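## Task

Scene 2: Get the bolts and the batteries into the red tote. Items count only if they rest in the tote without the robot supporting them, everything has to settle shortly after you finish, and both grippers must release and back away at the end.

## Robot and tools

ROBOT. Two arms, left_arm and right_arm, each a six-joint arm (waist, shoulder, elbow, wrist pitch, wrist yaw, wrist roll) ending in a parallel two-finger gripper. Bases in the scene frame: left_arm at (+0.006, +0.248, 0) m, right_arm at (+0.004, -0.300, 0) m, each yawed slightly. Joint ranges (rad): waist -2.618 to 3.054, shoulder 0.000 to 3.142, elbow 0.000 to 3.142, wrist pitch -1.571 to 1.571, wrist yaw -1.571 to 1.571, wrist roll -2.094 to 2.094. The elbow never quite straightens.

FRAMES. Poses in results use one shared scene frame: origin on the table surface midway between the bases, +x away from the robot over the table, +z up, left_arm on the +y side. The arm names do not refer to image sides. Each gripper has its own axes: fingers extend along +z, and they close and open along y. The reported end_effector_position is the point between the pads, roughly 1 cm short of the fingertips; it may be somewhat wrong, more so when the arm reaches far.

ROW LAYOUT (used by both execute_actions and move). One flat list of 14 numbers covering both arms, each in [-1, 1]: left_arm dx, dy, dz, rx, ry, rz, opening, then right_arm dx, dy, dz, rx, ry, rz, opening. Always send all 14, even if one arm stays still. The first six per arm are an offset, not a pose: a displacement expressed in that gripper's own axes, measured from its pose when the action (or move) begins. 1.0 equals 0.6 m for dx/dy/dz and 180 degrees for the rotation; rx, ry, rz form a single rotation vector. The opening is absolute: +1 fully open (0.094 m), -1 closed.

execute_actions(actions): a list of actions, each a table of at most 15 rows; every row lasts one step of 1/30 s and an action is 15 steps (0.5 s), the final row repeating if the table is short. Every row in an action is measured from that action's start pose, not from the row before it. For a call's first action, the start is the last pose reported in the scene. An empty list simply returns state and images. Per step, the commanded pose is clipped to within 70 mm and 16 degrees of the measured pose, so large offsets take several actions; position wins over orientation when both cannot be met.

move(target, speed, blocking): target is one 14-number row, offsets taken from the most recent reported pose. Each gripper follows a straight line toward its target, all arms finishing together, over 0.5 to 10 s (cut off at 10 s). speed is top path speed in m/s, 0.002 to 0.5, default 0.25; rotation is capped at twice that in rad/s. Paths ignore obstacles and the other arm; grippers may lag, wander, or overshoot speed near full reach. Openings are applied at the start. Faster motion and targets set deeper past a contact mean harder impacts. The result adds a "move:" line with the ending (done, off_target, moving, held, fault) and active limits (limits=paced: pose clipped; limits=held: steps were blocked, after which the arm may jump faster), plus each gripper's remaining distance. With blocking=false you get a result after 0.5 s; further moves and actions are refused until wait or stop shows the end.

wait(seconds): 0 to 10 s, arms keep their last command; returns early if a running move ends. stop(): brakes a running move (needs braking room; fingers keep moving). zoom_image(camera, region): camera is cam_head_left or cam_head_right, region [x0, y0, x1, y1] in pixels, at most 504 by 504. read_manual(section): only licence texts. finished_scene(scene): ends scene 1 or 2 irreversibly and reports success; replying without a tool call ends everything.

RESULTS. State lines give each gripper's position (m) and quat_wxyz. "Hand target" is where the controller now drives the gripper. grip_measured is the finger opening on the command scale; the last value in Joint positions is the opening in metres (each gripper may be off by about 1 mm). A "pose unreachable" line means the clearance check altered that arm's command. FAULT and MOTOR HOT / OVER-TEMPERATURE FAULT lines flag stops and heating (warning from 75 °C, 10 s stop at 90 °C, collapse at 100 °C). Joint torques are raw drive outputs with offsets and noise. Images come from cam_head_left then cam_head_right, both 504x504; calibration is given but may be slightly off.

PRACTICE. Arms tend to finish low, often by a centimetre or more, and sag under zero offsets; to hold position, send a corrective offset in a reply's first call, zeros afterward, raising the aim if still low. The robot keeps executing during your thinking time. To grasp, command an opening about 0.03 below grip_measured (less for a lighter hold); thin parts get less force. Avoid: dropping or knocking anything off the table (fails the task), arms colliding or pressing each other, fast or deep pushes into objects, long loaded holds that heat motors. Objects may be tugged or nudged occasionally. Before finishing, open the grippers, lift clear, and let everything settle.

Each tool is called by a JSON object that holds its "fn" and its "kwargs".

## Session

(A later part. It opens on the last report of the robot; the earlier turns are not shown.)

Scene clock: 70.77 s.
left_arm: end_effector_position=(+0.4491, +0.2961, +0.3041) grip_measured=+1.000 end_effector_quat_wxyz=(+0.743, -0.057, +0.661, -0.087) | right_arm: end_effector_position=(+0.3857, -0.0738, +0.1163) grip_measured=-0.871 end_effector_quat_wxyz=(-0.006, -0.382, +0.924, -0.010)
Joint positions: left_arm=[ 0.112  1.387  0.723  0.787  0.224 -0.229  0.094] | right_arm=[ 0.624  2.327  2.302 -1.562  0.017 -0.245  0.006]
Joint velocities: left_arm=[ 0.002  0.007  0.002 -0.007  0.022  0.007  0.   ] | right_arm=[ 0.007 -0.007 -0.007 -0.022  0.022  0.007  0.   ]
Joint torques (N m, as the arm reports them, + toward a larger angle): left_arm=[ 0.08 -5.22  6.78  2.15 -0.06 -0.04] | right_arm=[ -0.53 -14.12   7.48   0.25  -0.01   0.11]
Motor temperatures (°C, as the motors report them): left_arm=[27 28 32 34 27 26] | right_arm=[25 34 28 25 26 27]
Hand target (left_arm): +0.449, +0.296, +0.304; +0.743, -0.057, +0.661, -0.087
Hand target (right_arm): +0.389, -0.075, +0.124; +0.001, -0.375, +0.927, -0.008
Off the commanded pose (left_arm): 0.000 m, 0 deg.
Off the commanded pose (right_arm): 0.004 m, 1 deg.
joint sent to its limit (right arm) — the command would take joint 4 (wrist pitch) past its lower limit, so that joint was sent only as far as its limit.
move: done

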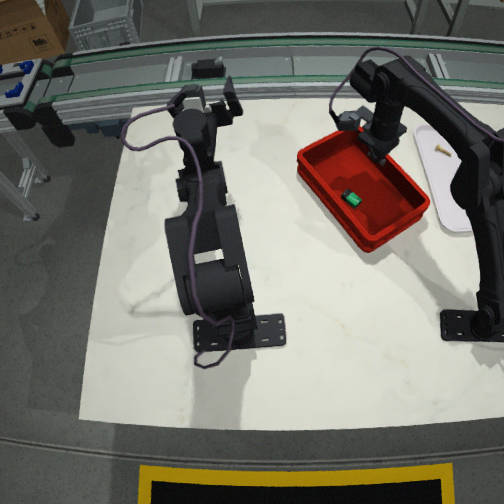

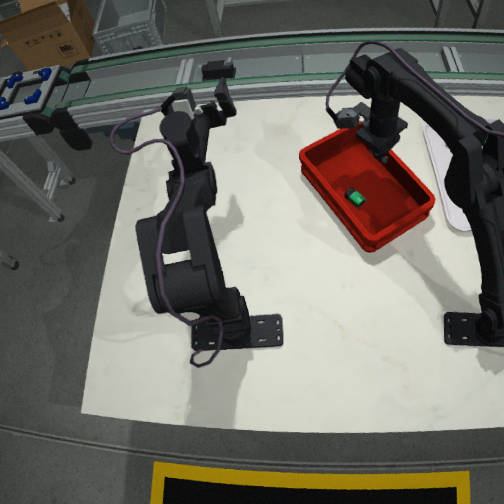

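{"fn": "move", "kwargs": {"target": [0,0,0,0,0,0,1, 0,0.025,0.155,0,0,0,-0.93], "speed": 0.13}}

{"fn": "move", "kwargs": {"target": [0,0,0,0,0,0,1, 0,0,0,0,0,0,-0.4]}}

{"fn": "move", "kwargs": {"target": [0,0,0,0,0,0,1, 0,0,-0.16,0,0,0,-0.4]}}

Scene clock: 75.77 s.
left_arm: end_effector_position=(+0.4491, +0.2961, +0.3041) grip_measured=+1.000 end_effector_quat_wxyz=(+0.743, -0.057, +0.661, -0.087) | right_arm: end_effector_position=(+0.3729, -0.0699, +0.0245) grip_measured=-0.871 end_effector_quat_wxyz=(-0.021, -0.382, +0.924, -0.013)
Joint positions: left_arm=[ 0.112  1.387  0.723  0.787  0.224 -0.229  0.094] | right_arm=[ 0.648  2.307  1.902 -1.211  0.019 -0.22   0.006]
Joint velocities: left_arm=[-0.012 -0.017 -0.017  0.051 -0.037 -0.051  0.   ] | right_arm=[ 0.012 -0.002  0.002 -0.022 -0.007  0.11   0.   ]
Joint torques (N m, as the arm reports them, + toward a larger angle): left_arm=[ 0.08 -5.22  6.78  2.15 -0.06 -0.03] | right_arm=[  0.81 -14.74   3.41   0.75  -0.03   0.05]
Motor temperatures (°C, as the motors report them): left_arm=[27 28 32 34 27 26] | right_arm=[25 34 28 25 26 27]
Hand target (left_arm): +0.449, +0.296, +0.304; +0.743, -0.057, +0.661, -0.087
Hand target (right_arm): +0.375, -0.064, +0.024; -0.006, -0.382, +0.924, -0.010
Off the commanded pose (left_arm): 0.000 m, 0 deg.
Off the commanded pose (right_arm): 0.005 m, 2 deg.
move: done

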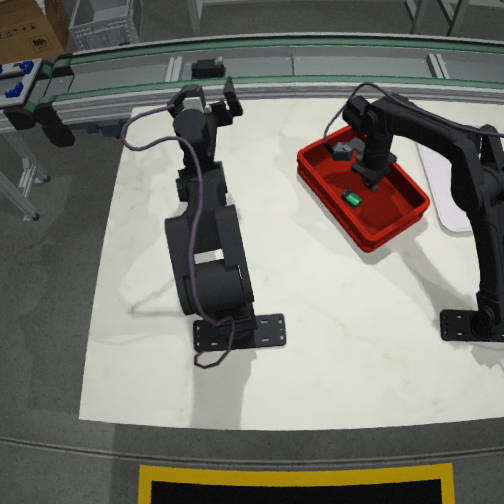

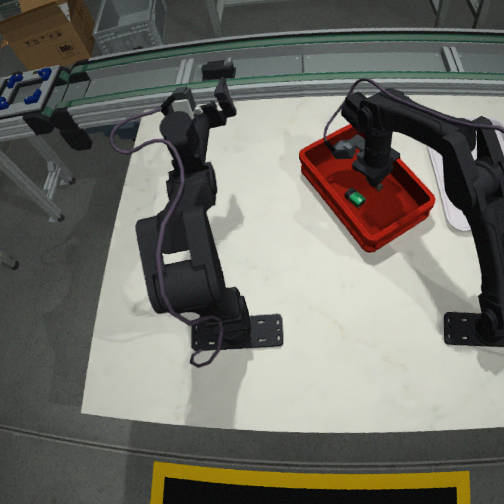

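Scene clock: 76.27 s.
left_arm: end_effector_position=(+0.4491, +0.2961, +0.3041) grip_measured=+1.000 end_effector_quat_wxyz=(+0.743, -0.057, +0.661, -0.087) | right_arm: end_effector_position=(+0.3715, -0.0684, +0.0245) grip_measured=-0.403 end_effector_quat_wxyz=(-0.022, -0.382, +0.924, -0.009)
Joint positions: left_arm=[ 0.112  1.387  0.723  0.787  0.224 -0.229  0.094] | right_arm=[ 0.649  2.307  1.902 -1.213  0.011 -0.22   0.028]
Joint velocities: left_arm=[-0.002 -0.012 -0.012 -0.066  0.022  0.007  0.   ] | right_arm=[-0.007 -0.022  0.012 -0.007  0.022 -0.007 -0.   ]
Joint torques (N m, as the arm reports them, + toward a larger angle): left_arm=[ 0.07 -5.23  6.79  2.15 -0.06 -0.03] | right_arm=[ -0.06 -13.87   5.16   0.33   0.07   0.01]
Motor temperatures (°C, as the motors report them): left_arm=[27 28 32 34 27 26] | right_arm=[25 34 28 25 26 27]
Hand target (left_arm): +0.449, +0.296, +0.304; +0.743, -0.057, +0.661, -0.087
Hand target (right_arm): +0.373, -0.070, +0.025; -0.021, -0.382, +0.924, -0.013
Off the commanded pose (left_arm): 0.000 m, 0 deg.
Off the commanded pose (right_arm): 0.002 m, 0 deg.
move: done

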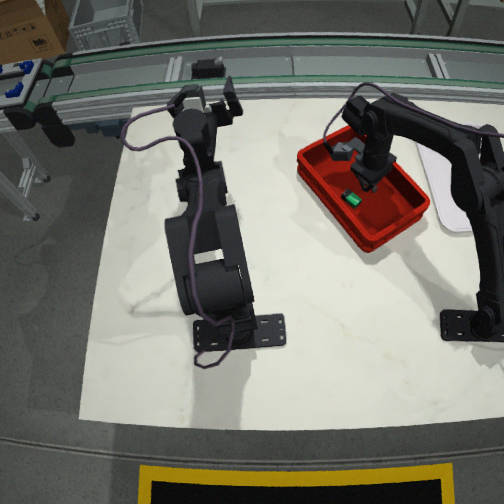

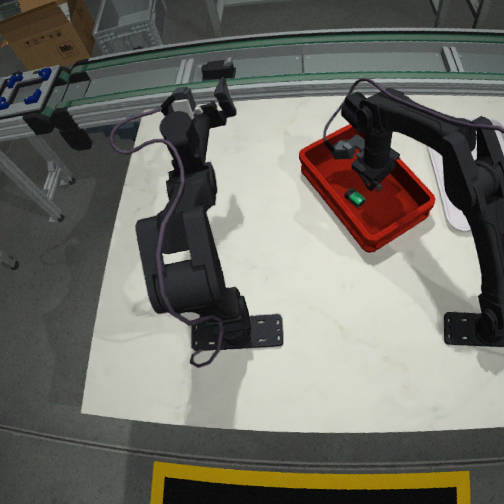

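Scene clock: 77.37 s.
left_arm: end_effector_position=(+0.4491, +0.2961, +0.3041) grip_measured=+1.000 end_effector_quat_wxyz=(+0.743, -0.057, +0.661, -0.087) | right_arm: end_effector_position=(+0.3750, -0.0661, +0.1177) grip_measured=-0.403 end_effector_quat_wxyz=(-0.011, -0.382, +0.924, -0.007)
Joint positions: left_arm=[ 0.112  1.387  0.723  0.787  0.224 -0.229  0.094] | right_arm=[ 0.649  2.309  2.277 -1.562  0.01  -0.22   0.028]
Joint velocities: left_arm=[-0.002  0.002  0.007 -0.022  0.022 -0.022  0.   ] | right_arm=[ 0.007  0.022 -0.007  0.007 -0.066 -0.007 -0.001]
Joint torques (N m, as the arm reports them, + toward a larger angle): left_arm=[ 0.07 -5.23  6.79  2.14 -0.06 -0.03] | right_arm=[ -0.1  -13.52   6.35   0.25  -0.01  -0.01]
Motor temperatures (°C, as the motors report them): left_arm=[27 28 32 34 27 26] | right_arm=[25 34 28 25 26 27]
Hand target (left_arm): +0.449, +0.296, +0.304; +0.743, -0.057, +0.661, -0.087
Hand target (right_arm): +0.375, -0.067, +0.120; -0.012, -0.382, +0.924, -0.008
Off the commanded pose (left_arm): 0.000 m, 0 deg.
Off the commanded pose (right_arm): 0.003 m, 1 deg.
joint sent to its limit (right arm) — the command would take joint 4 (wrist pitch) past its lower limit, so that joint was sent only as far as its limit.
move: done

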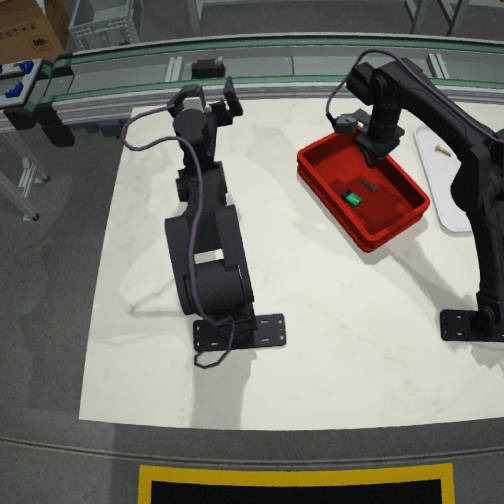

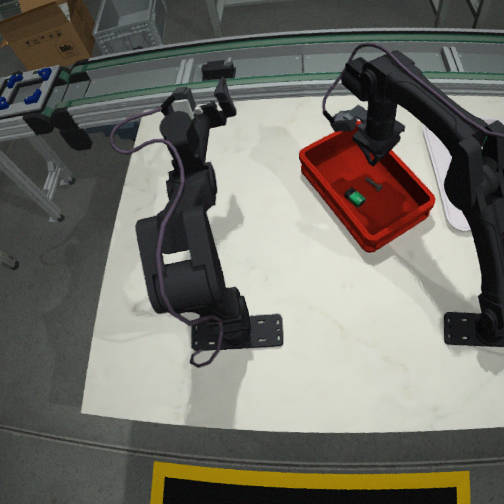

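{"fn": "move", "kwargs": {"target": [0,0,0,0,0,0,1, 0.14,-0.425,0.05,0,-0.139,-0.039,-0.15], "speed": 0.35}}

{"fn": "zoom_image", "kwargs": {"camera": "cam_head_left", "region": [384,100,504,220]}}

Scene clock: 82.33 s.
left_arm: end_effector_position=(+0.4491, +0.2961, +0.3041) grip_measured=+1.000 end_effector_quat_wxyz=(+0.743, -0.057, +0.661, -0.087) | right_arm: end_effector_position=(+0.4808, -0.3110, +0.0764) grip_measured=-0.153 end_effector_quat_wxyz=(+0.167, -0.420, +0.889, +0.076)
Joint positions: left_arm=[ 0.112  1.387  0.723  0.787  0.224 -0.229  0.094] | right_arm=[-0.055  2.194  1.867 -1.041 -0.31  -0.99   0.04 ]
Joint velocities: left_arm=[ 0.002 -0.002  0.007 -0.066 -0.037  0.051  0.   ] | right_arm=[ 0.007 -0.012  0.002 -0.051 -0.022 -0.022 -0.   ]
Joint torques (N m, as the arm reports them, + toward a larger angle): left_arm=[ 0.07 -5.21  6.79  2.15 -0.06 -0.03] | right_arm=[  0.5  -13.34   7.87   0.87  -0.36  -0.05]
Motor temperatures (°C, as the motors report them): left_arm=[27 28 32 35 27 26] | right_arm=[25 35 28 25 26 27]
Hand target (left_arm): +0.449, +0.296, +0.304; +0.743, -0.057, +0.661, -0.087
Hand target (right_arm): +0.489, -0.306, +0.085; +0.185, -0.428, +0.881, +0.075
Off the commanded pose (left_arm): 0.000 m, 0 deg.
Off the commanded pose (right_arm): 0.021 m, 3 deg.
move: off_target (right_arm)

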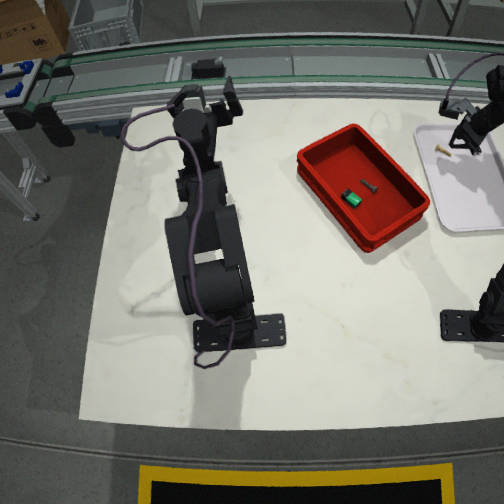

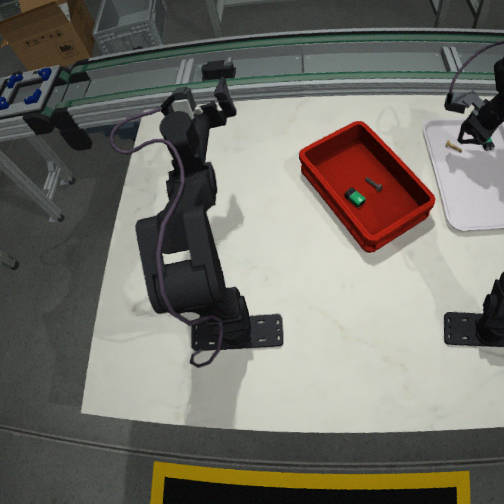

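Region (384, 100, 504, 220) of cam_head_left's 504x504 image, scaled by 4.200, with more detail than that image has.

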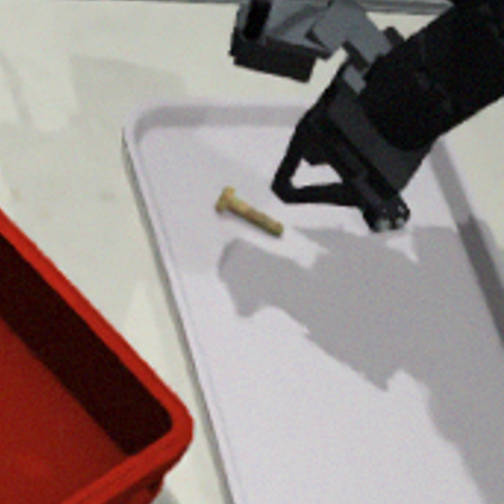

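{"fn": "move", "kwargs": {"target": [0,0,0,0,0,0,1, -0.002,-0.016,0.074,0,0,0,-0.15], "speed": 0.12}}

{"fn": "zoom_image", "kwargs": {"camera": "cam_head_left", "region": [384,100,504,220]}}

Scene clock: 86.57 s.
left_arm: end_effector_position=(+0.4491, +0.2961, +0.3041) grip_measured=+1.000 end_effector_quat_wxyz=(+0.743, -0.057, +0.661, -0.087) | right_arm: end_effector_position=(+0.4963, -0.3068, +0.0329) grip_measured=-0.153 end_effector_quat_wxyz=(+0.160, -0.420, +0.890, +0.078)
Joint positions: left_arm=[ 0.112  1.387  0.723  0.787  0.224 -0.229  0.094] | right_arm=[-0.039  2.297  1.867 -0.947 -0.303 -0.976  0.04 ]
Joint velocities: left_arm=[-0.017 -0.012 -0.012 -0.022  0.051 -0.022  0.   ] | right_arm=[-0.017 -0.002 -0.007 -0.066  0.022  0.022 -0.001]
Joint torques (N m, as the arm reports them, + toward a larger angle): left_arm=[ 0.07 -5.21  6.79  2.14 -0.06 -0.03] | right_arm=[  0.57 -14.8    5.58   0.86  -0.22   0.11]
Motor temperatures (°C, as the motors report them): left_arm=[27 28 32 35 27 26] | right_arm=[25 35 28 25 26 27]
Hand target (left_arm): +0.449, +0.296, +0.304; +0.743, -0.057, +0.661, -0.087
Hand target (right_arm): +0.500, -0.304, +0.036; +0.167, -0.420, +0.889, +0.076
Off the commanded pose (left_arm): 0.000 m, 0 deg.
Off the commanded pose (right_arm): 0.005 m, 1 deg.
move: done

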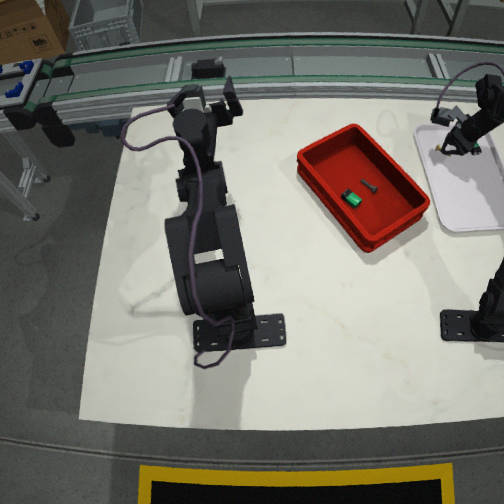

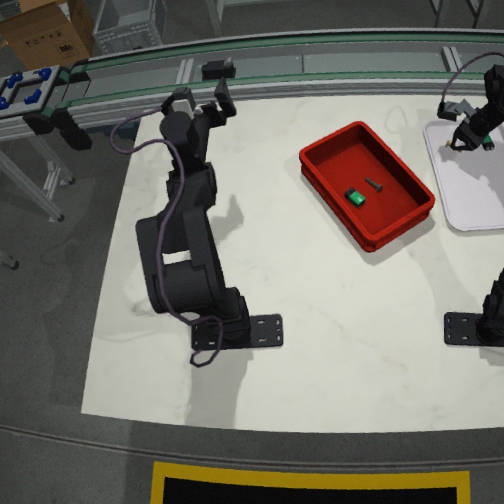

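Region (384, 100, 504, 220) of cam_head_left's 504x504 image, scaled by 4.200, with more detail than that image has.

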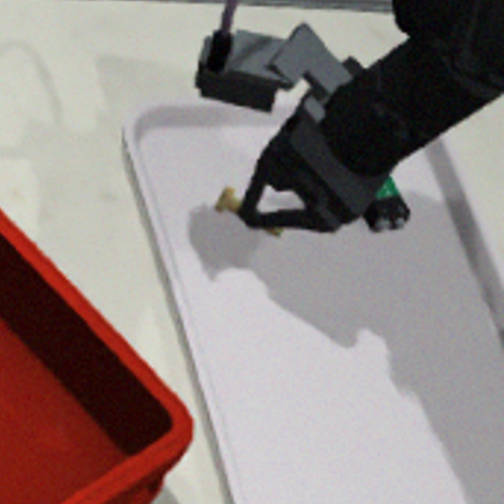

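{"fn": "move", "kwargs": {"target": [0,0,0,0,0,0,1, 0.008,0,0.03,0,0,0,-0.15], "speed": 0.06}}

{"fn": "zoom_image", "kwargs": {"camera": "cam_head_left", "region": [384,100,504,220]}}

{"fn": "move", "kwargs": {"target": [0,0,0,0,0,0,1, 0,0,0,0,0,0,-0.93]}}

Scene clock: 89.63 s.
left_arm: end_effector_position=(+0.4491, +0.2961, +0.3041) grip_measured=+1.000 end_effector_quat_wxyz=(+0.743, -0.057, +0.661, -0.087) | right_arm: end_effector_position=(+0.4996, -0.3078, +0.0203) grip_measured=-0.153 end_effector_quat_wxyz=(+0.164, -0.420, +0.890, +0.074)
Joint positions: left_arm=[ 0.112  1.387  0.723  0.787  0.224 -0.229  0.094] | right_arm=[-0.039  2.312  1.842 -0.896 -0.299 -0.975  0.04 ]
Joint velocities: left_arm=[-0.002 -0.007  0.012 -0.051 -0.051 -0.081  0.   ] | right_arm=[ 0.017 -0.002  0.007  0.022  0.037 -0.007 -0.001]
Joint torques (N m, as the arm reports them, + toward a larger angle): left_arm=[ 0.07 -5.23  6.79  2.15 -0.06 -0.03] | right_arm=[  0.38 -13.78   4.39   0.93  -0.22   0.04]
Motor temperatures (°C, as the motors report them): left_arm=[27 28 32 35 27 26] | right_arm=[25 35 28 25 26 27]
Hand target (left_arm): +0.449, +0.296, +0.304; +0.743, -0.057, +0.661, -0.087
Hand target (right_arm): +0.497, -0.305, +0.014; +0.160, -0.420, +0.890, +0.078
Off the commanded pose (left_arm): 0.000 m, 0 deg.
Off the commanded pose (right_arm): 0.007 m, 1 deg.
move: done

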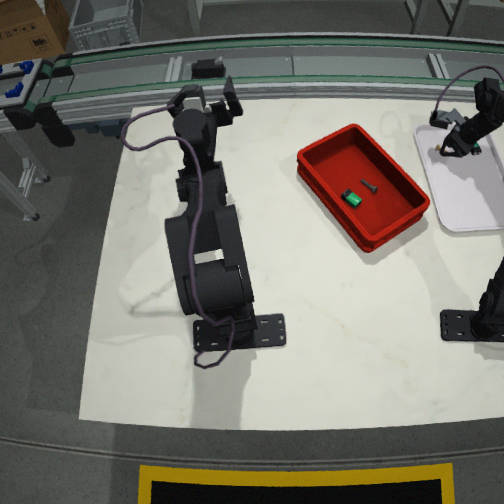

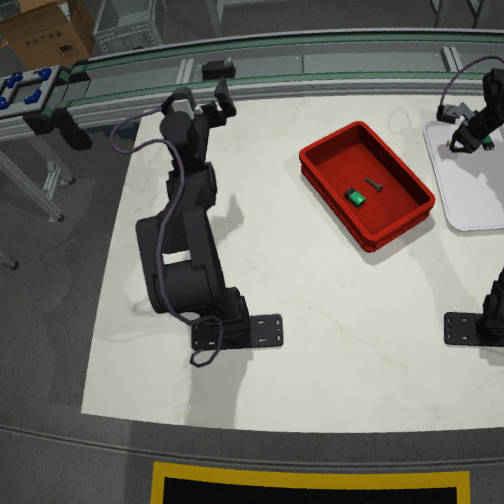

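Region (384, 100, 504, 220) of cam_head_left's 504x504 image, scaled by 4.200, with more detail than that image has.

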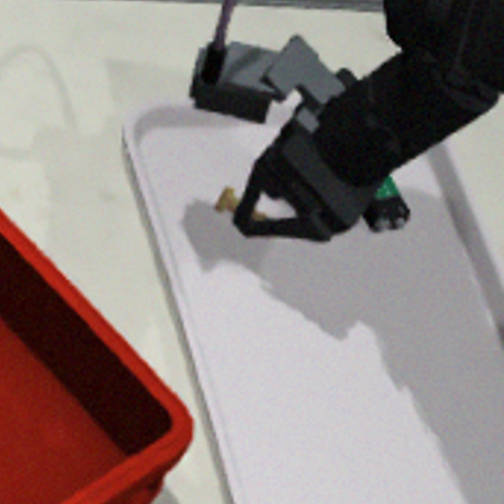

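Scene clock: 90.13 s.
left_arm: end_effector_position=(+0.4491, +0.2961, +0.3041) grip_measured=+1.000 end_effector_quat_wxyz=(+0.743, -0.057, +0.661, -0.087) | right_arm: end_effector_position=(+0.4998, -0.3081, +0.0202) grip_measured=-0.877 end_effector_quat_wxyz=(+0.164, -0.420, +0.890, +0.073)
Joint positions: left_arm=[ 0.112  1.387  0.723  0.787  0.224 -0.229  0.094] | right_arm=[-0.039  2.312  1.842 -0.895 -0.298 -0.975  0.006]
Joint velocities: left_arm=[ 0.002  0.002 -0.002  0.022  0.022  0.051  0.   ] | right_arm=[-0.002  0.002 -0.007 -0.037 -0.022 -0.007  0.   ]
Joint torques (N m, as the arm reports them, + toward a larger angle): left_arm=[ 0.07 -5.22  6.79  2.15 -0.06 -0.03] | right_arm=[  0.   -14.48   5.44   0.82  -0.21   0.01]
Motor temperatures (°C, as the motors report them): left_arm=[27 28 32 35 27 26] | right_arm=[25 35 28 25 26 27]
Hand target (left_arm): +0.449, +0.296, +0.304; +0.743, -0.057, +0.661, -0.087
Hand target (right_arm): +0.500, -0.308, +0.020; +0.164, -0.420, +0.890, +0.074
Off the commanded pose (left_arm): 0.000 m, 0 deg.
Off the commanded pose (right_arm): 0.000 m, 0 deg.
move: done

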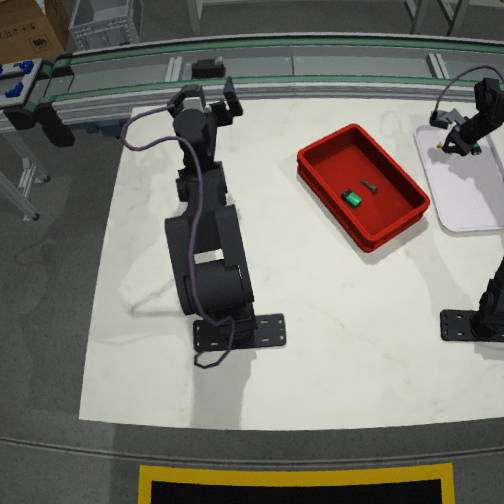

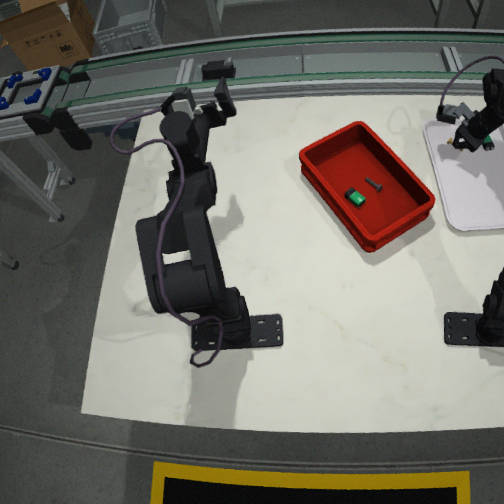

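{"fn": "move", "kwargs": {"target": [0,0,0,0,0,0,1, -0.035,0.038,-0.18,0,0,0,-0.93]}}

{"fn": "move", "kwargs": {"target": [0,0,0,0,0,0,1, -0.305,0.417,0.10,0,0,0,-0.93], "speed": 0.35}}

Scene clock: 94.57 s.
left_arm: end_effector_position=(+0.4491, +0.2961, +0.3041) grip_measured=+1.000 end_effector_quat_wxyz=(+0.743, -0.057, +0.661, -0.087) | right_arm: end_effector_position=(+0.4685, -0.3052, +0.1212) grip_measured=-0.877 end_effector_quat_wxyz=(+0.158, -0.421, +0.890, +0.072)
Joint positions: left_arm=[ 0.112  1.387  0.723  0.787  0.224 -0.229  0.094] | right_arm=[-0.039  2.143  1.97  -1.201 -0.292 -0.979  0.006]
Joint velocities: left_arm=[-0.012 -0.007 -0.017 -0.007 -0.037 -0.051  0.   ] | right_arm=[ 0.002  0.012 -0.002  0.022  0.051  0.022  0.   ]
Joint torques (N m, as the arm reports them, + toward a larger angle): left_arm=[ 0.07 -5.21  6.78  2.15 -0.06 -0.04] | right_arm=[ -0.93 -13.29   7.34   0.62  -0.27  -0.03]
Motor temperatures (°C, as the motors report them): left_arm=[27 28 32 35 27 26] | right_arm=[25 35 28 25 26 27]
Hand target (left_arm): +0.449, +0.296, +0.304; +0.743, -0.057, +0.661, -0.087
Hand target (right_arm): +0.469, -0.309, +0.128; +0.164, -0.420, +0.890, +0.072
Off the commanded pose (left_arm): 0.000 m, 0 deg.
Off the commanded pose (right_arm): 0.008 m, 1 deg.
move: done

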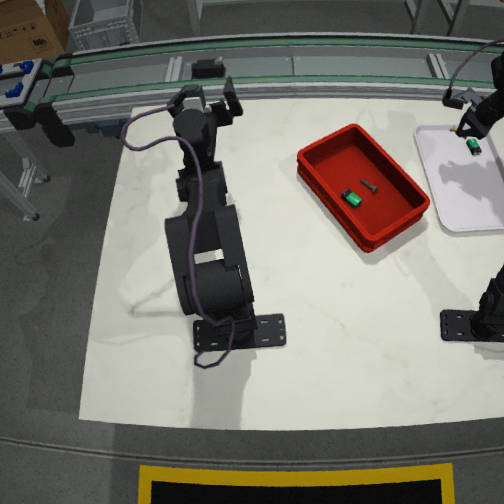

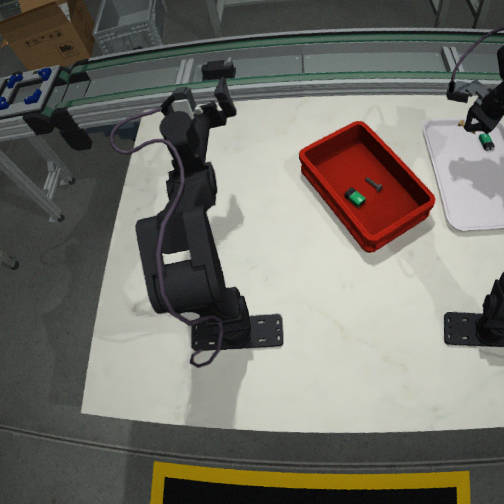

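Scene clock: 96.17 s.
left_arm: end_effector_position=(+0.4491, +0.2961, +0.3041) grip_measured=+1.000 end_effector_quat_wxyz=(+0.743, -0.057, +0.661, -0.087) | right_arm: end_effector_position=(+0.3974, +0.0023, +0.1258) grip_measured=-0.877 end_effector_quat_wxyz=(+0.158, -0.428, +0.887, +0.071)
Joint positions: left_arm=[ 0.112  1.387  0.723  0.787  0.224 -0.229  0.094] | right_arm=[ 0.707  2.139  1.972 -1.066 -0.085 -0.262  0.006]
Joint velocities: left_arm=[-0.012 -0.012  0.007 -0.022  0.022 -0.022  0.   ] | right_arm=[-0.002 -0.012  0.002  0.007 -0.007 -0.022  0.001]
Joint torques (N m, as the arm reports them, + toward a larger angle): left_arm=[ 0.07 -5.22  6.79  2.15 -0.06 -0.03] | right_arm=[ -0.52 -12.88   8.25   0.95  -0.02   0.04]
Motor temperatures (°C, as the motors report them): left_arm=[27 28 32 35 27 26] | right_arm=[25 35 28 25 26 27]
Hand target (left_arm): +0.449, +0.296, +0.304; +0.743, -0.057, +0.661, -0.087
Hand target (right_arm): +0.403, +0.001, +0.133; +0.165, -0.420, +0.890, +0.071
Off the commanded pose (left_arm): 0.000 m, 0 deg.
Off the commanded pose (right_arm): 0.001 m, 1 deg.
move: done

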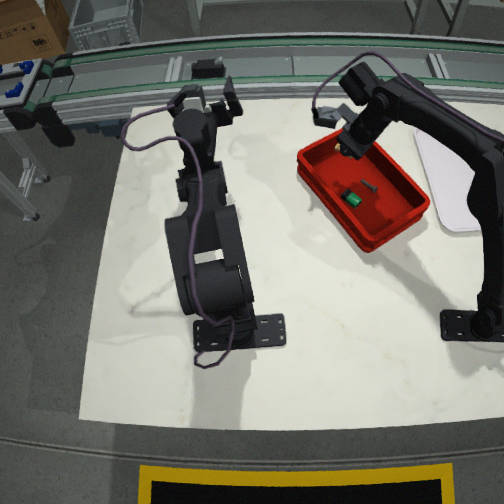

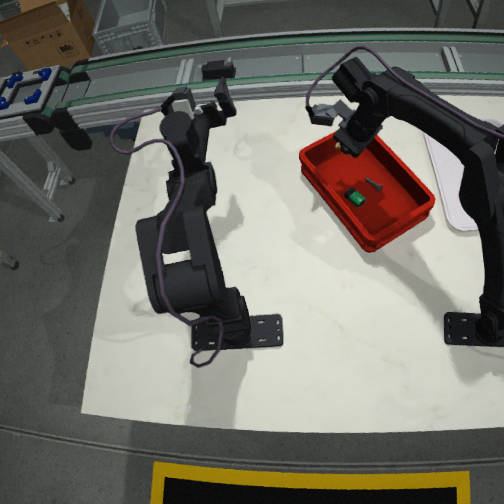

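Descend 0.098 (x .34, z .94).

{"fn": "move", "kwargs": {"target": [0,0,0,0,0,0,1, 0.055,0,0.153,0,0,0,-0.93], "speed": 0.13}}

{"fn": "move", "kwargs": {"target": [0,0,0,0,0,0,1, 0,0,0,0,0,0,-0.4]}}

{"fn": "move", "kwargs": {"target": [0,0,0,0,0,0,1, -0.055,0,-0.155,0,0,0,-0.4]}}

Scene clock: 99.63 s.
left_arm: end_effector_position=(+0.4491, +0.2961, +0.3041) grip_measured=+1.000 end_effector_quat_wxyz=(+0.743, -0.057, +0.661, -0.087) | right_arm: end_effector_position=(+0.3974, +0.0020, +0.0293) grip_measured=-0.877 end_effector_quat_wxyz=(+0.153, -0.427, +0.888, +0.070)
Joint positions: left_arm=[ 0.112  1.387  0.723  0.787  0.224 -0.229  0.094] | right_arm=[ 0.707  2.19   1.669 -0.722 -0.084 -0.26   0.006]
Joint velocities: left_arm=[-0.012 -0.017 -0.002 -0.007 -0.066 -0.051  0.   ] | right_arm=[ 0.002 -0.002 -0.002 -0.037 -0.051 -0.051  0.   ]
Joint torques (N m, as the arm reports them, + toward a larger angle): left_arm=[ 0.06 -5.21  6.79  2.15 -0.06 -0.04] | right_arm=[  0.28 -13.58   4.84   1.22  -0.06   0.01]
Motor temperatures (°C, as the motors report them): left_arm=[27 28 32 36 27 26] | right_arm=[25 35 28 26 26 27]
Hand target (left_arm): +0.449, +0.296, +0.304; +0.743, -0.057, +0.661, -0.087
Hand target (right_arm): +0.397, +0.004, +0.028; +0.158, -0.428, +0.887, +0.071
Off the commanded pose (left_arm): 0.000 m, 0 deg.
Off the commanded pose (right_arm): 0.001 m, 1 deg.
move: done

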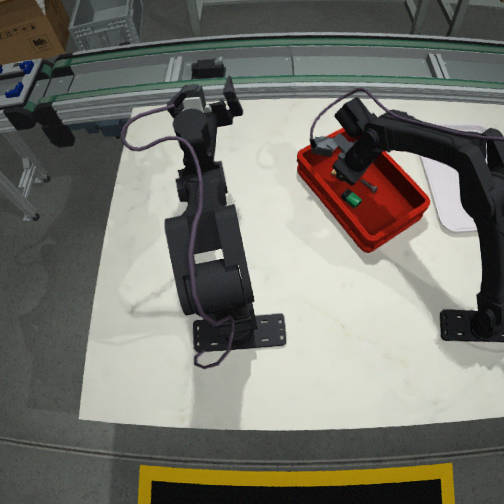

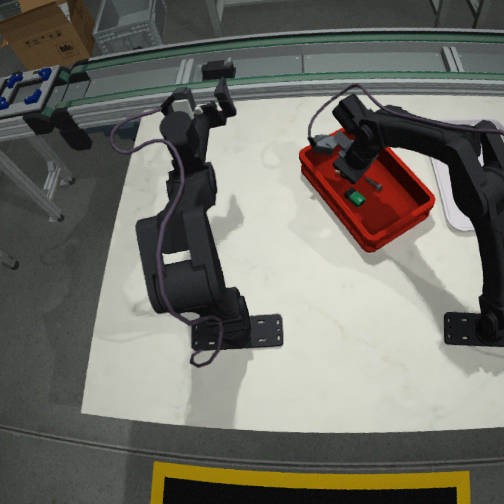

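Scene clock: 100.13 s.
left_arm: end_effector_position=(+0.4491, +0.2961, +0.3041) grip_measured=+1.000 end_effector_quat_wxyz=(+0.743, -0.057, +0.661, -0.087) | right_arm: end_effector_position=(+0.3974, +0.0020, +0.0293) grip_measured=-0.403 end_effector_quat_wxyz=(+0.153, -0.427, +0.888, +0.070)
Joint positions: left_arm=[ 0.112  1.387  0.723  0.787  0.224 -0.229  0.094] | right_arm=[ 0.707  2.19   1.669 -0.722 -0.084 -0.26   0.028]
Joint velocities: left_arm=[ 0.002 -0.022  0.002 -0.022 -0.051  0.051  0.   ] | right_arm=[-0.007 -0.012 -0.002  0.066  0.022 -0.066 -0.002]
Joint torques (N m, as the arm reports them, + toward a larger angle): left_arm=[ 0.07 -5.22  6.8   2.15 -0.06 -0.03] | right_arm=[  0.02 -13.47   5.62   1.07  -0.07   0.  ]
Motor temperatures (°C, as the motors report them): left_arm=[27 28 32 36 27 26] | right_arm=[25 35 28 26 26 27]
Hand target (left_arm): +0.449, +0.296, +0.304; +0.743, -0.057, +0.661, -0.087
Hand target (right_arm): +0.397, +0.002, +0.029; +0.153, -0.427, +0.888, +0.070
Off the commanded pose (left_arm): 0.000 m, 0 deg.
Off the commanded pose (right_arm): 0.000 m, 0 deg.
move: done

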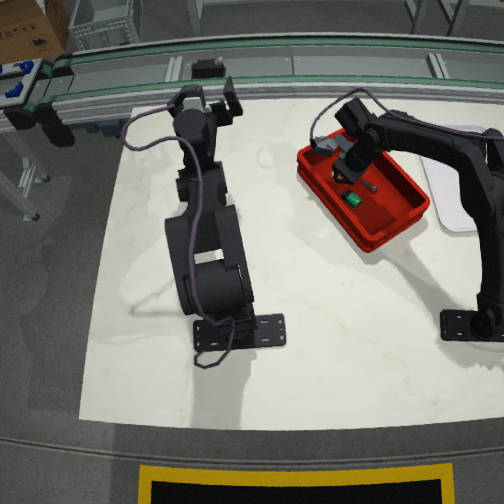

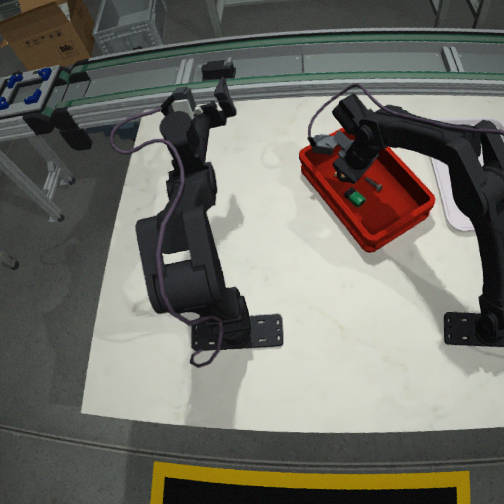

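Scene clock: 101.30 s.
left_arm: end_effector_position=(+0.4491, +0.2961, +0.3041) grip_measured=+1.000 end_effector_quat_wxyz=(+0.743, -0.057, +0.661, -0.087) | right_arm: end_effector_position=(+0.3955, +0.0007, +0.1220) grip_measured=-0.403 end_effector_quat_wxyz=(+0.150, -0.427, +0.889, +0.069)
Joint positions: left_arm=[ 0.112  1.387  0.723  0.787  0.224 -0.229  0.094] | right_arm=[ 0.707  2.145  1.972 -1.076 -0.084 -0.26   0.028]
Joint velocities: left_arm=[-0.012 -0.002 -0.007  0.037  0.022 -0.037  0.   ] | right_arm=[-0.017 -0.002  0.002 -0.007  0.037 -0.022 -0.   ]
Joint torques (N m, as the arm reports them, + toward a larger angle): left_arm=[ 0.08 -5.22  6.79  2.15 -0.06 -0.04] | right_arm=[ -0.23 -13.06   7.92   0.91  -0.08  -0.02]
Motor temperatures (°C, as the motors report them): left_arm=[27 28 32 36 27 26] | right_arm=[25 35 28 26 26 27]
Hand target (left_arm): +0.449, +0.296, +0.304; +0.743, -0.057, +0.661, -0.087
Hand target (right_arm): +0.398, +0.001, +0.128; +0.154, -0.427, +0.888, +0.070
Off the commanded pose (left_arm): 0.000 m, 0 deg.
Off the commanded pose (right_arm): 0.006 m, 0 deg.
move: done

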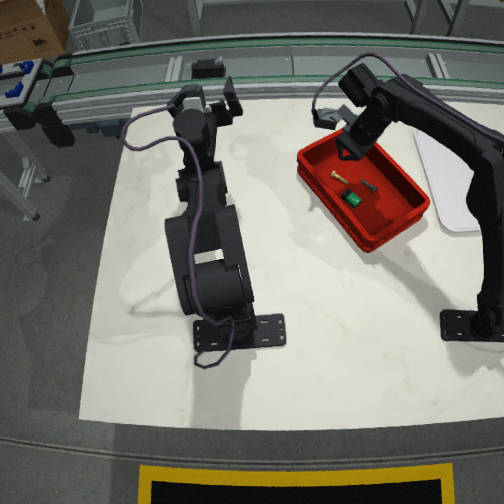

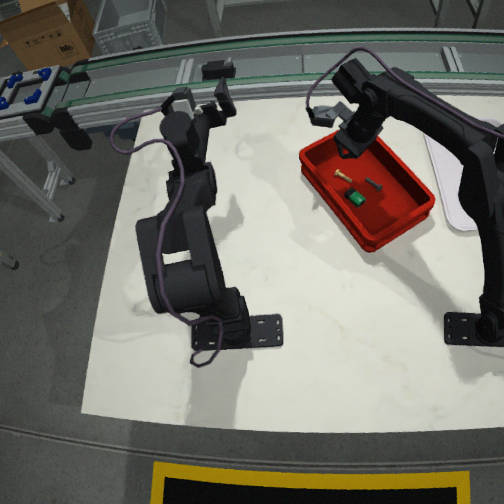

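{"fn": "move", "kwargs": {"target": [0,0,0,0,0,0,1, 0.393,-0.553,-0.083,0.071,0,0.205,0.3], "speed": 0.35}}

{"fn": "zoom_image", "kwargs": {"camera": "cam_head_left", "region": [384,100,504,220]}}

Scene clock: 106.23 s.
left_arm: end_effector_position=(+0.4491, +0.2961, +0.3041) grip_measured=+1.000 end_effector_quat_wxyz=(+0.743, -0.057, +0.661, -0.087) | right_arm: end_effector_position=(+0.4950, -0.3969, +0.0791) grip_measured=+0.297 end_effector_quat_wxyz=(+0.152, -0.098, +0.983, +0.010)
Joint positions: left_arm=[ 0.112  1.387  0.723  0.787  0.224 -0.229  0.094] | right_arm=[-0.155  2.218  1.927 -0.998 -0.119 -0.421  0.061]
Joint velocities: left_arm=[ 0.007  0.002 -0.012  0.125 -0.066 -0.022  0.   ] | right_arm=[ 0.012 -0.002  0.022 -0.037  0.007  0.066 -0.   ]
Joint torques (N m, as the arm reports them, + toward a larger angle): left_arm=[ 0.07 -5.22  6.8   2.15 -0.06 -0.03] | right_arm=[  0.49 -13.58   8.12   0.84  -0.24  -0.05]
Motor temperatures (°C, as the motors report them): left_arm=[27 28 32 36 27 26] | right_arm=[25 35 28 26 26 27]
Hand target (left_arm): +0.449, +0.296, +0.304; +0.743, -0.057, +0.661, -0.087
Hand target (right_arm): +0.499, -0.392, +0.086; +0.159, -0.106, +0.982, +0.015
Off the commanded pose (left_arm): 0.000 m, 0 deg.
Off the commanded pose (right_arm): 0.018 m, 2 deg.
move: off_target (right_arm)

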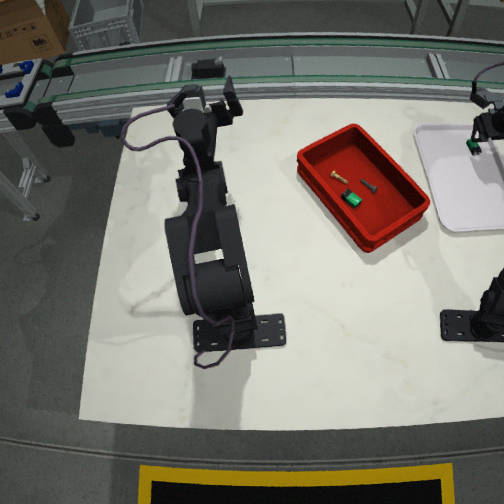

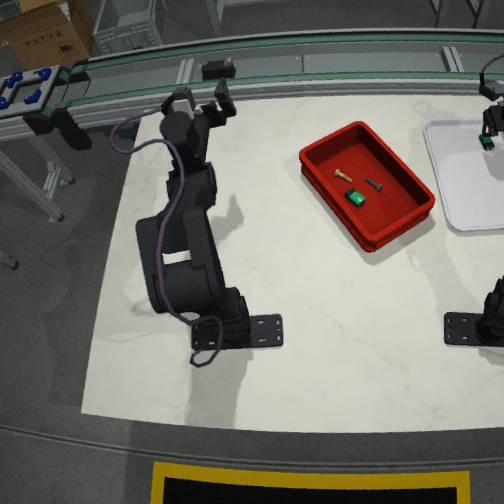

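Region (384, 100, 504, 220) of cam_head_left's 504x504 image, scaled by 4.200, with more detail than that image has.

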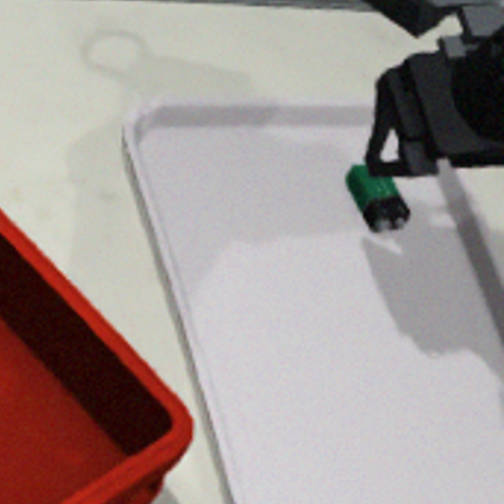

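{"fn": "move", "kwargs": {"target": [0,0,0,0,0,0,1, -0.005,0.01,0.06,0,0,0,0.5], "speed": 0.12}}

{"fn": "zoom_image", "kwargs": {"camera": "cam_head_left", "region": [384,100,504,220]}}

Scene clock: 109.90 s.
left_arm: end_effector_position=(+0.4491, +0.2961, +0.3041) grip_measured=+1.000 end_effector_quat_wxyz=(+0.743, -0.057, +0.661, -0.087) | right_arm: end_effector_position=(+0.5061, -0.3905, +0.0461) grip_measured=+0.497 end_effector_quat_wxyz=(+0.148, -0.099, +0.984, +0.011)
Joint positions: left_arm=[ 0.112  1.387  0.723  0.787  0.224 -0.229  0.094] | right_arm=[-0.136  2.282  1.905 -0.916 -0.114 -0.405  0.07 ]
Joint velocities: left_arm=[-0.002 -0.002  0.007 -0.066  0.007 -0.037  0.   ] | right_arm=[ 0.012 -0.007  0.002 -0.066 -0.037 -0.007 -0.001]
Joint torques (N m, as the arm reports them, + toward a larger angle): left_arm=[ 0.07 -5.22  6.78  2.15 -0.06 -0.03] | right_arm=[  0.55 -14.72   4.98   1.11   0.     0.06]
Motor temperatures (°C, as the motors report them): left_arm=[27 28 32 36 27 26] | right_arm=[25 35 28 26 26 27]
Hand target (left_arm): +0.449, +0.296, +0.304; +0.743, -0.057, +0.661, -0.087
Hand target (right_arm): +0.508, -0.388, +0.046; +0.152, -0.098, +0.983, +0.010
Off the commanded pose (left_arm): 0.000 m, 0 deg.
Off the commanded pose (right_arm): 0.002 m, 0 deg.
move: done

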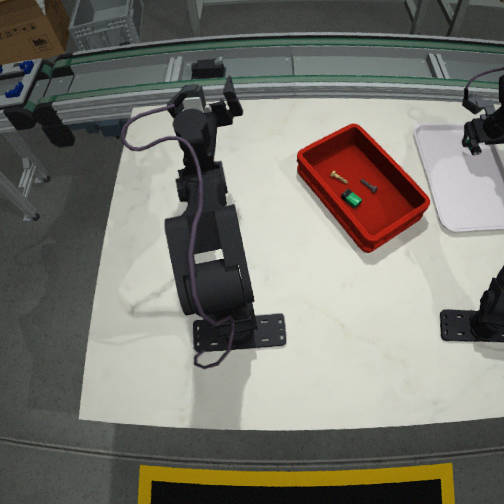

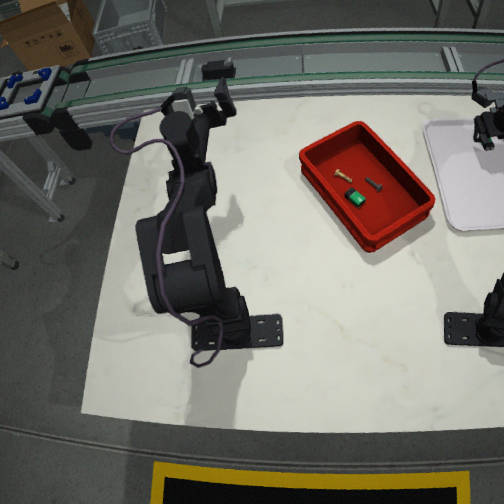

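Region (384, 100, 504, 220) of cam_head_left's 504x504 image, scaled by 4.200, with more detail than that image has.

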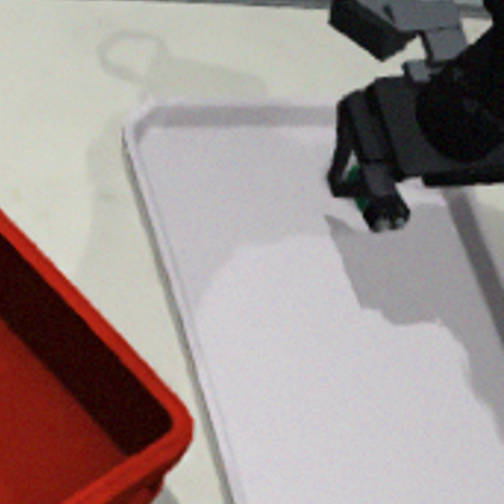

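{"fn": "move", "kwargs": {"target": [0,0,0,0,0,0,1, 0.008,-0.008,0.045,0,0,0,0.5], "speed": 0.07}}

{"fn": "zoom_image", "kwargs": {"camera": "cam_head_left", "region": [384,100,504,220]}}

{"fn": "move", "kwargs": {"target": [0,0,0,0,0,0,1, 0,0,0,0,0,0,-0.52]}}

Scene clock: 113.87 s.
left_arm: end_effector_position=(+0.4491, +0.2961, +0.3041) grip_measured=+1.000 end_effector_quat_wxyz=(+0.743, -0.057, +0.661, -0.087) | right_arm: end_effector_position=(+0.5112, -0.3917, +0.0217) grip_measured=+0.497 end_effector_quat_wxyz=(+0.147, -0.099, +0.984, +0.012)
Joint positions: left_arm=[ 0.112  1.387  0.723  0.787  0.224 -0.229  0.094] | right_arm=[-0.136  2.326  1.882 -0.852 -0.114 -0.405  0.07 ]
Joint velocities: left_arm=[0.002 0.007 0.002 0.007 0.022 0.007 0.   ] | right_arm=[-0.012 -0.007  0.007  0.007 -0.007 -0.095 -0.   ]
Joint torques (N m, as the arm reports them, + toward a larger angle): left_arm=[ 0.08 -5.21  6.79  2.15 -0.06 -0.03] | right_arm=[ -0.32 -14.55   4.78   1.12  -0.11  -0.04]
Motor temperatures (°C, as the motors report them): left_arm=[27 28 32 36 27 26] | right_arm=[25 35 28 26 26 27]
Hand target (left_arm): +0.449, +0.296, +0.304; +0.743, -0.057, +0.661, -0.087
Hand target (right_arm): +0.511, -0.394, +0.019; +0.148, -0.099, +0.984, +0.011
Off the commanded pose (left_arm): 0.000 m, 0 deg.
Off the commanded pose (right_arm): 0.004 m, 0 deg.
move: done

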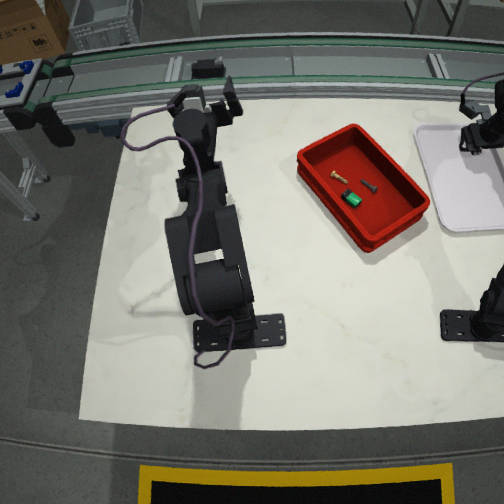

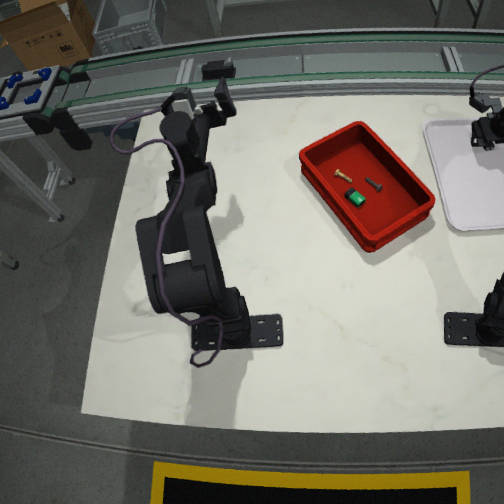

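Region (384, 100, 504, 220) of cam_head_left's 504x504 image, scaled by 4.200, with more detail than that image has.

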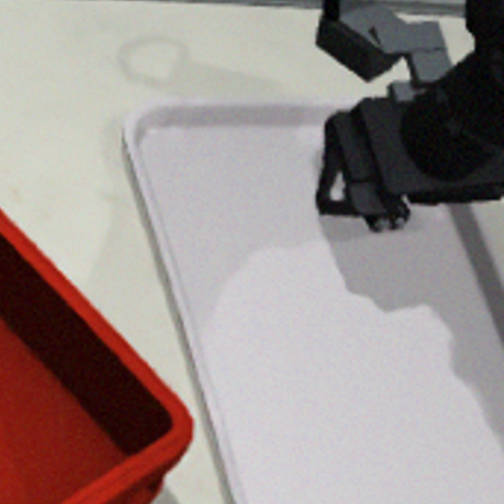

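Scene clock: 114.37 s.
left_arm: end_effector_position=(+0.4491, +0.2961, +0.3041) grip_measured=+1.000 end_effector_quat_wxyz=(+0.743, -0.057, +0.661, -0.087) | right_arm: end_effector_position=(+0.5111, -0.3919, +0.0217) grip_measured=-0.474 end_effector_quat_wxyz=(+0.147, -0.099, +0.984, +0.011)
Joint positions: left_arm=[ 0.112  1.387  0.723  0.787  0.224 -0.229  0.094] | right_arm=[-0.136  2.326  1.882 -0.852 -0.113 -0.405  0.025]
Joint velocities: left_arm=[ 0.002 -0.002 -0.012  0.037 -0.007 -0.037  0.   ] | right_arm=[ 0.007 -0.017  0.007  0.051  0.022 -0.037  0.001]
Joint torques (N m, as the arm reports them, + toward a larger angle): left_arm=[ 0.07 -5.21  6.79  2.15 -0.06 -0.03] | right_arm=[  0.02 -14.52   5.62   0.93  -0.1    0.  ]
Motor temperatures (°C, as the motors report them): left_arm=[27 28 32 36 27 26] | right_arm=[25 36 28 26 26 27]
Hand target (left_arm): +0.449, +0.296, +0.304; +0.743, -0.057, +0.661, -0.087
Hand target (right_arm): +0.511, -0.392, +0.022; +0.147, -0.099, +0.984, +0.012
Off the commanded pose (left_arm): 0.000 m, 0 deg.
Off the commanded pose (right_arm): 0.000 m, 0 deg.
move: done

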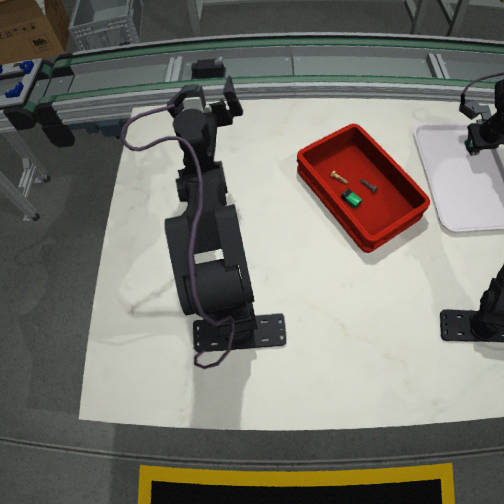

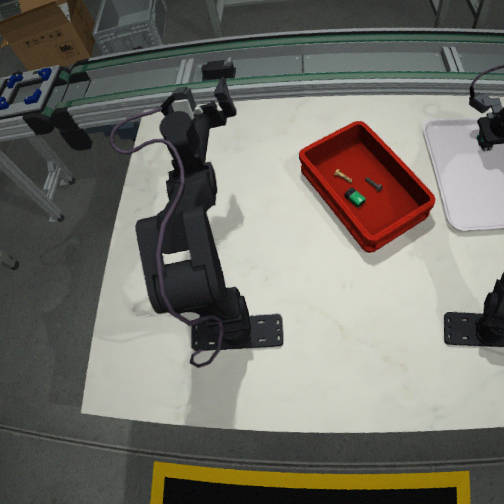

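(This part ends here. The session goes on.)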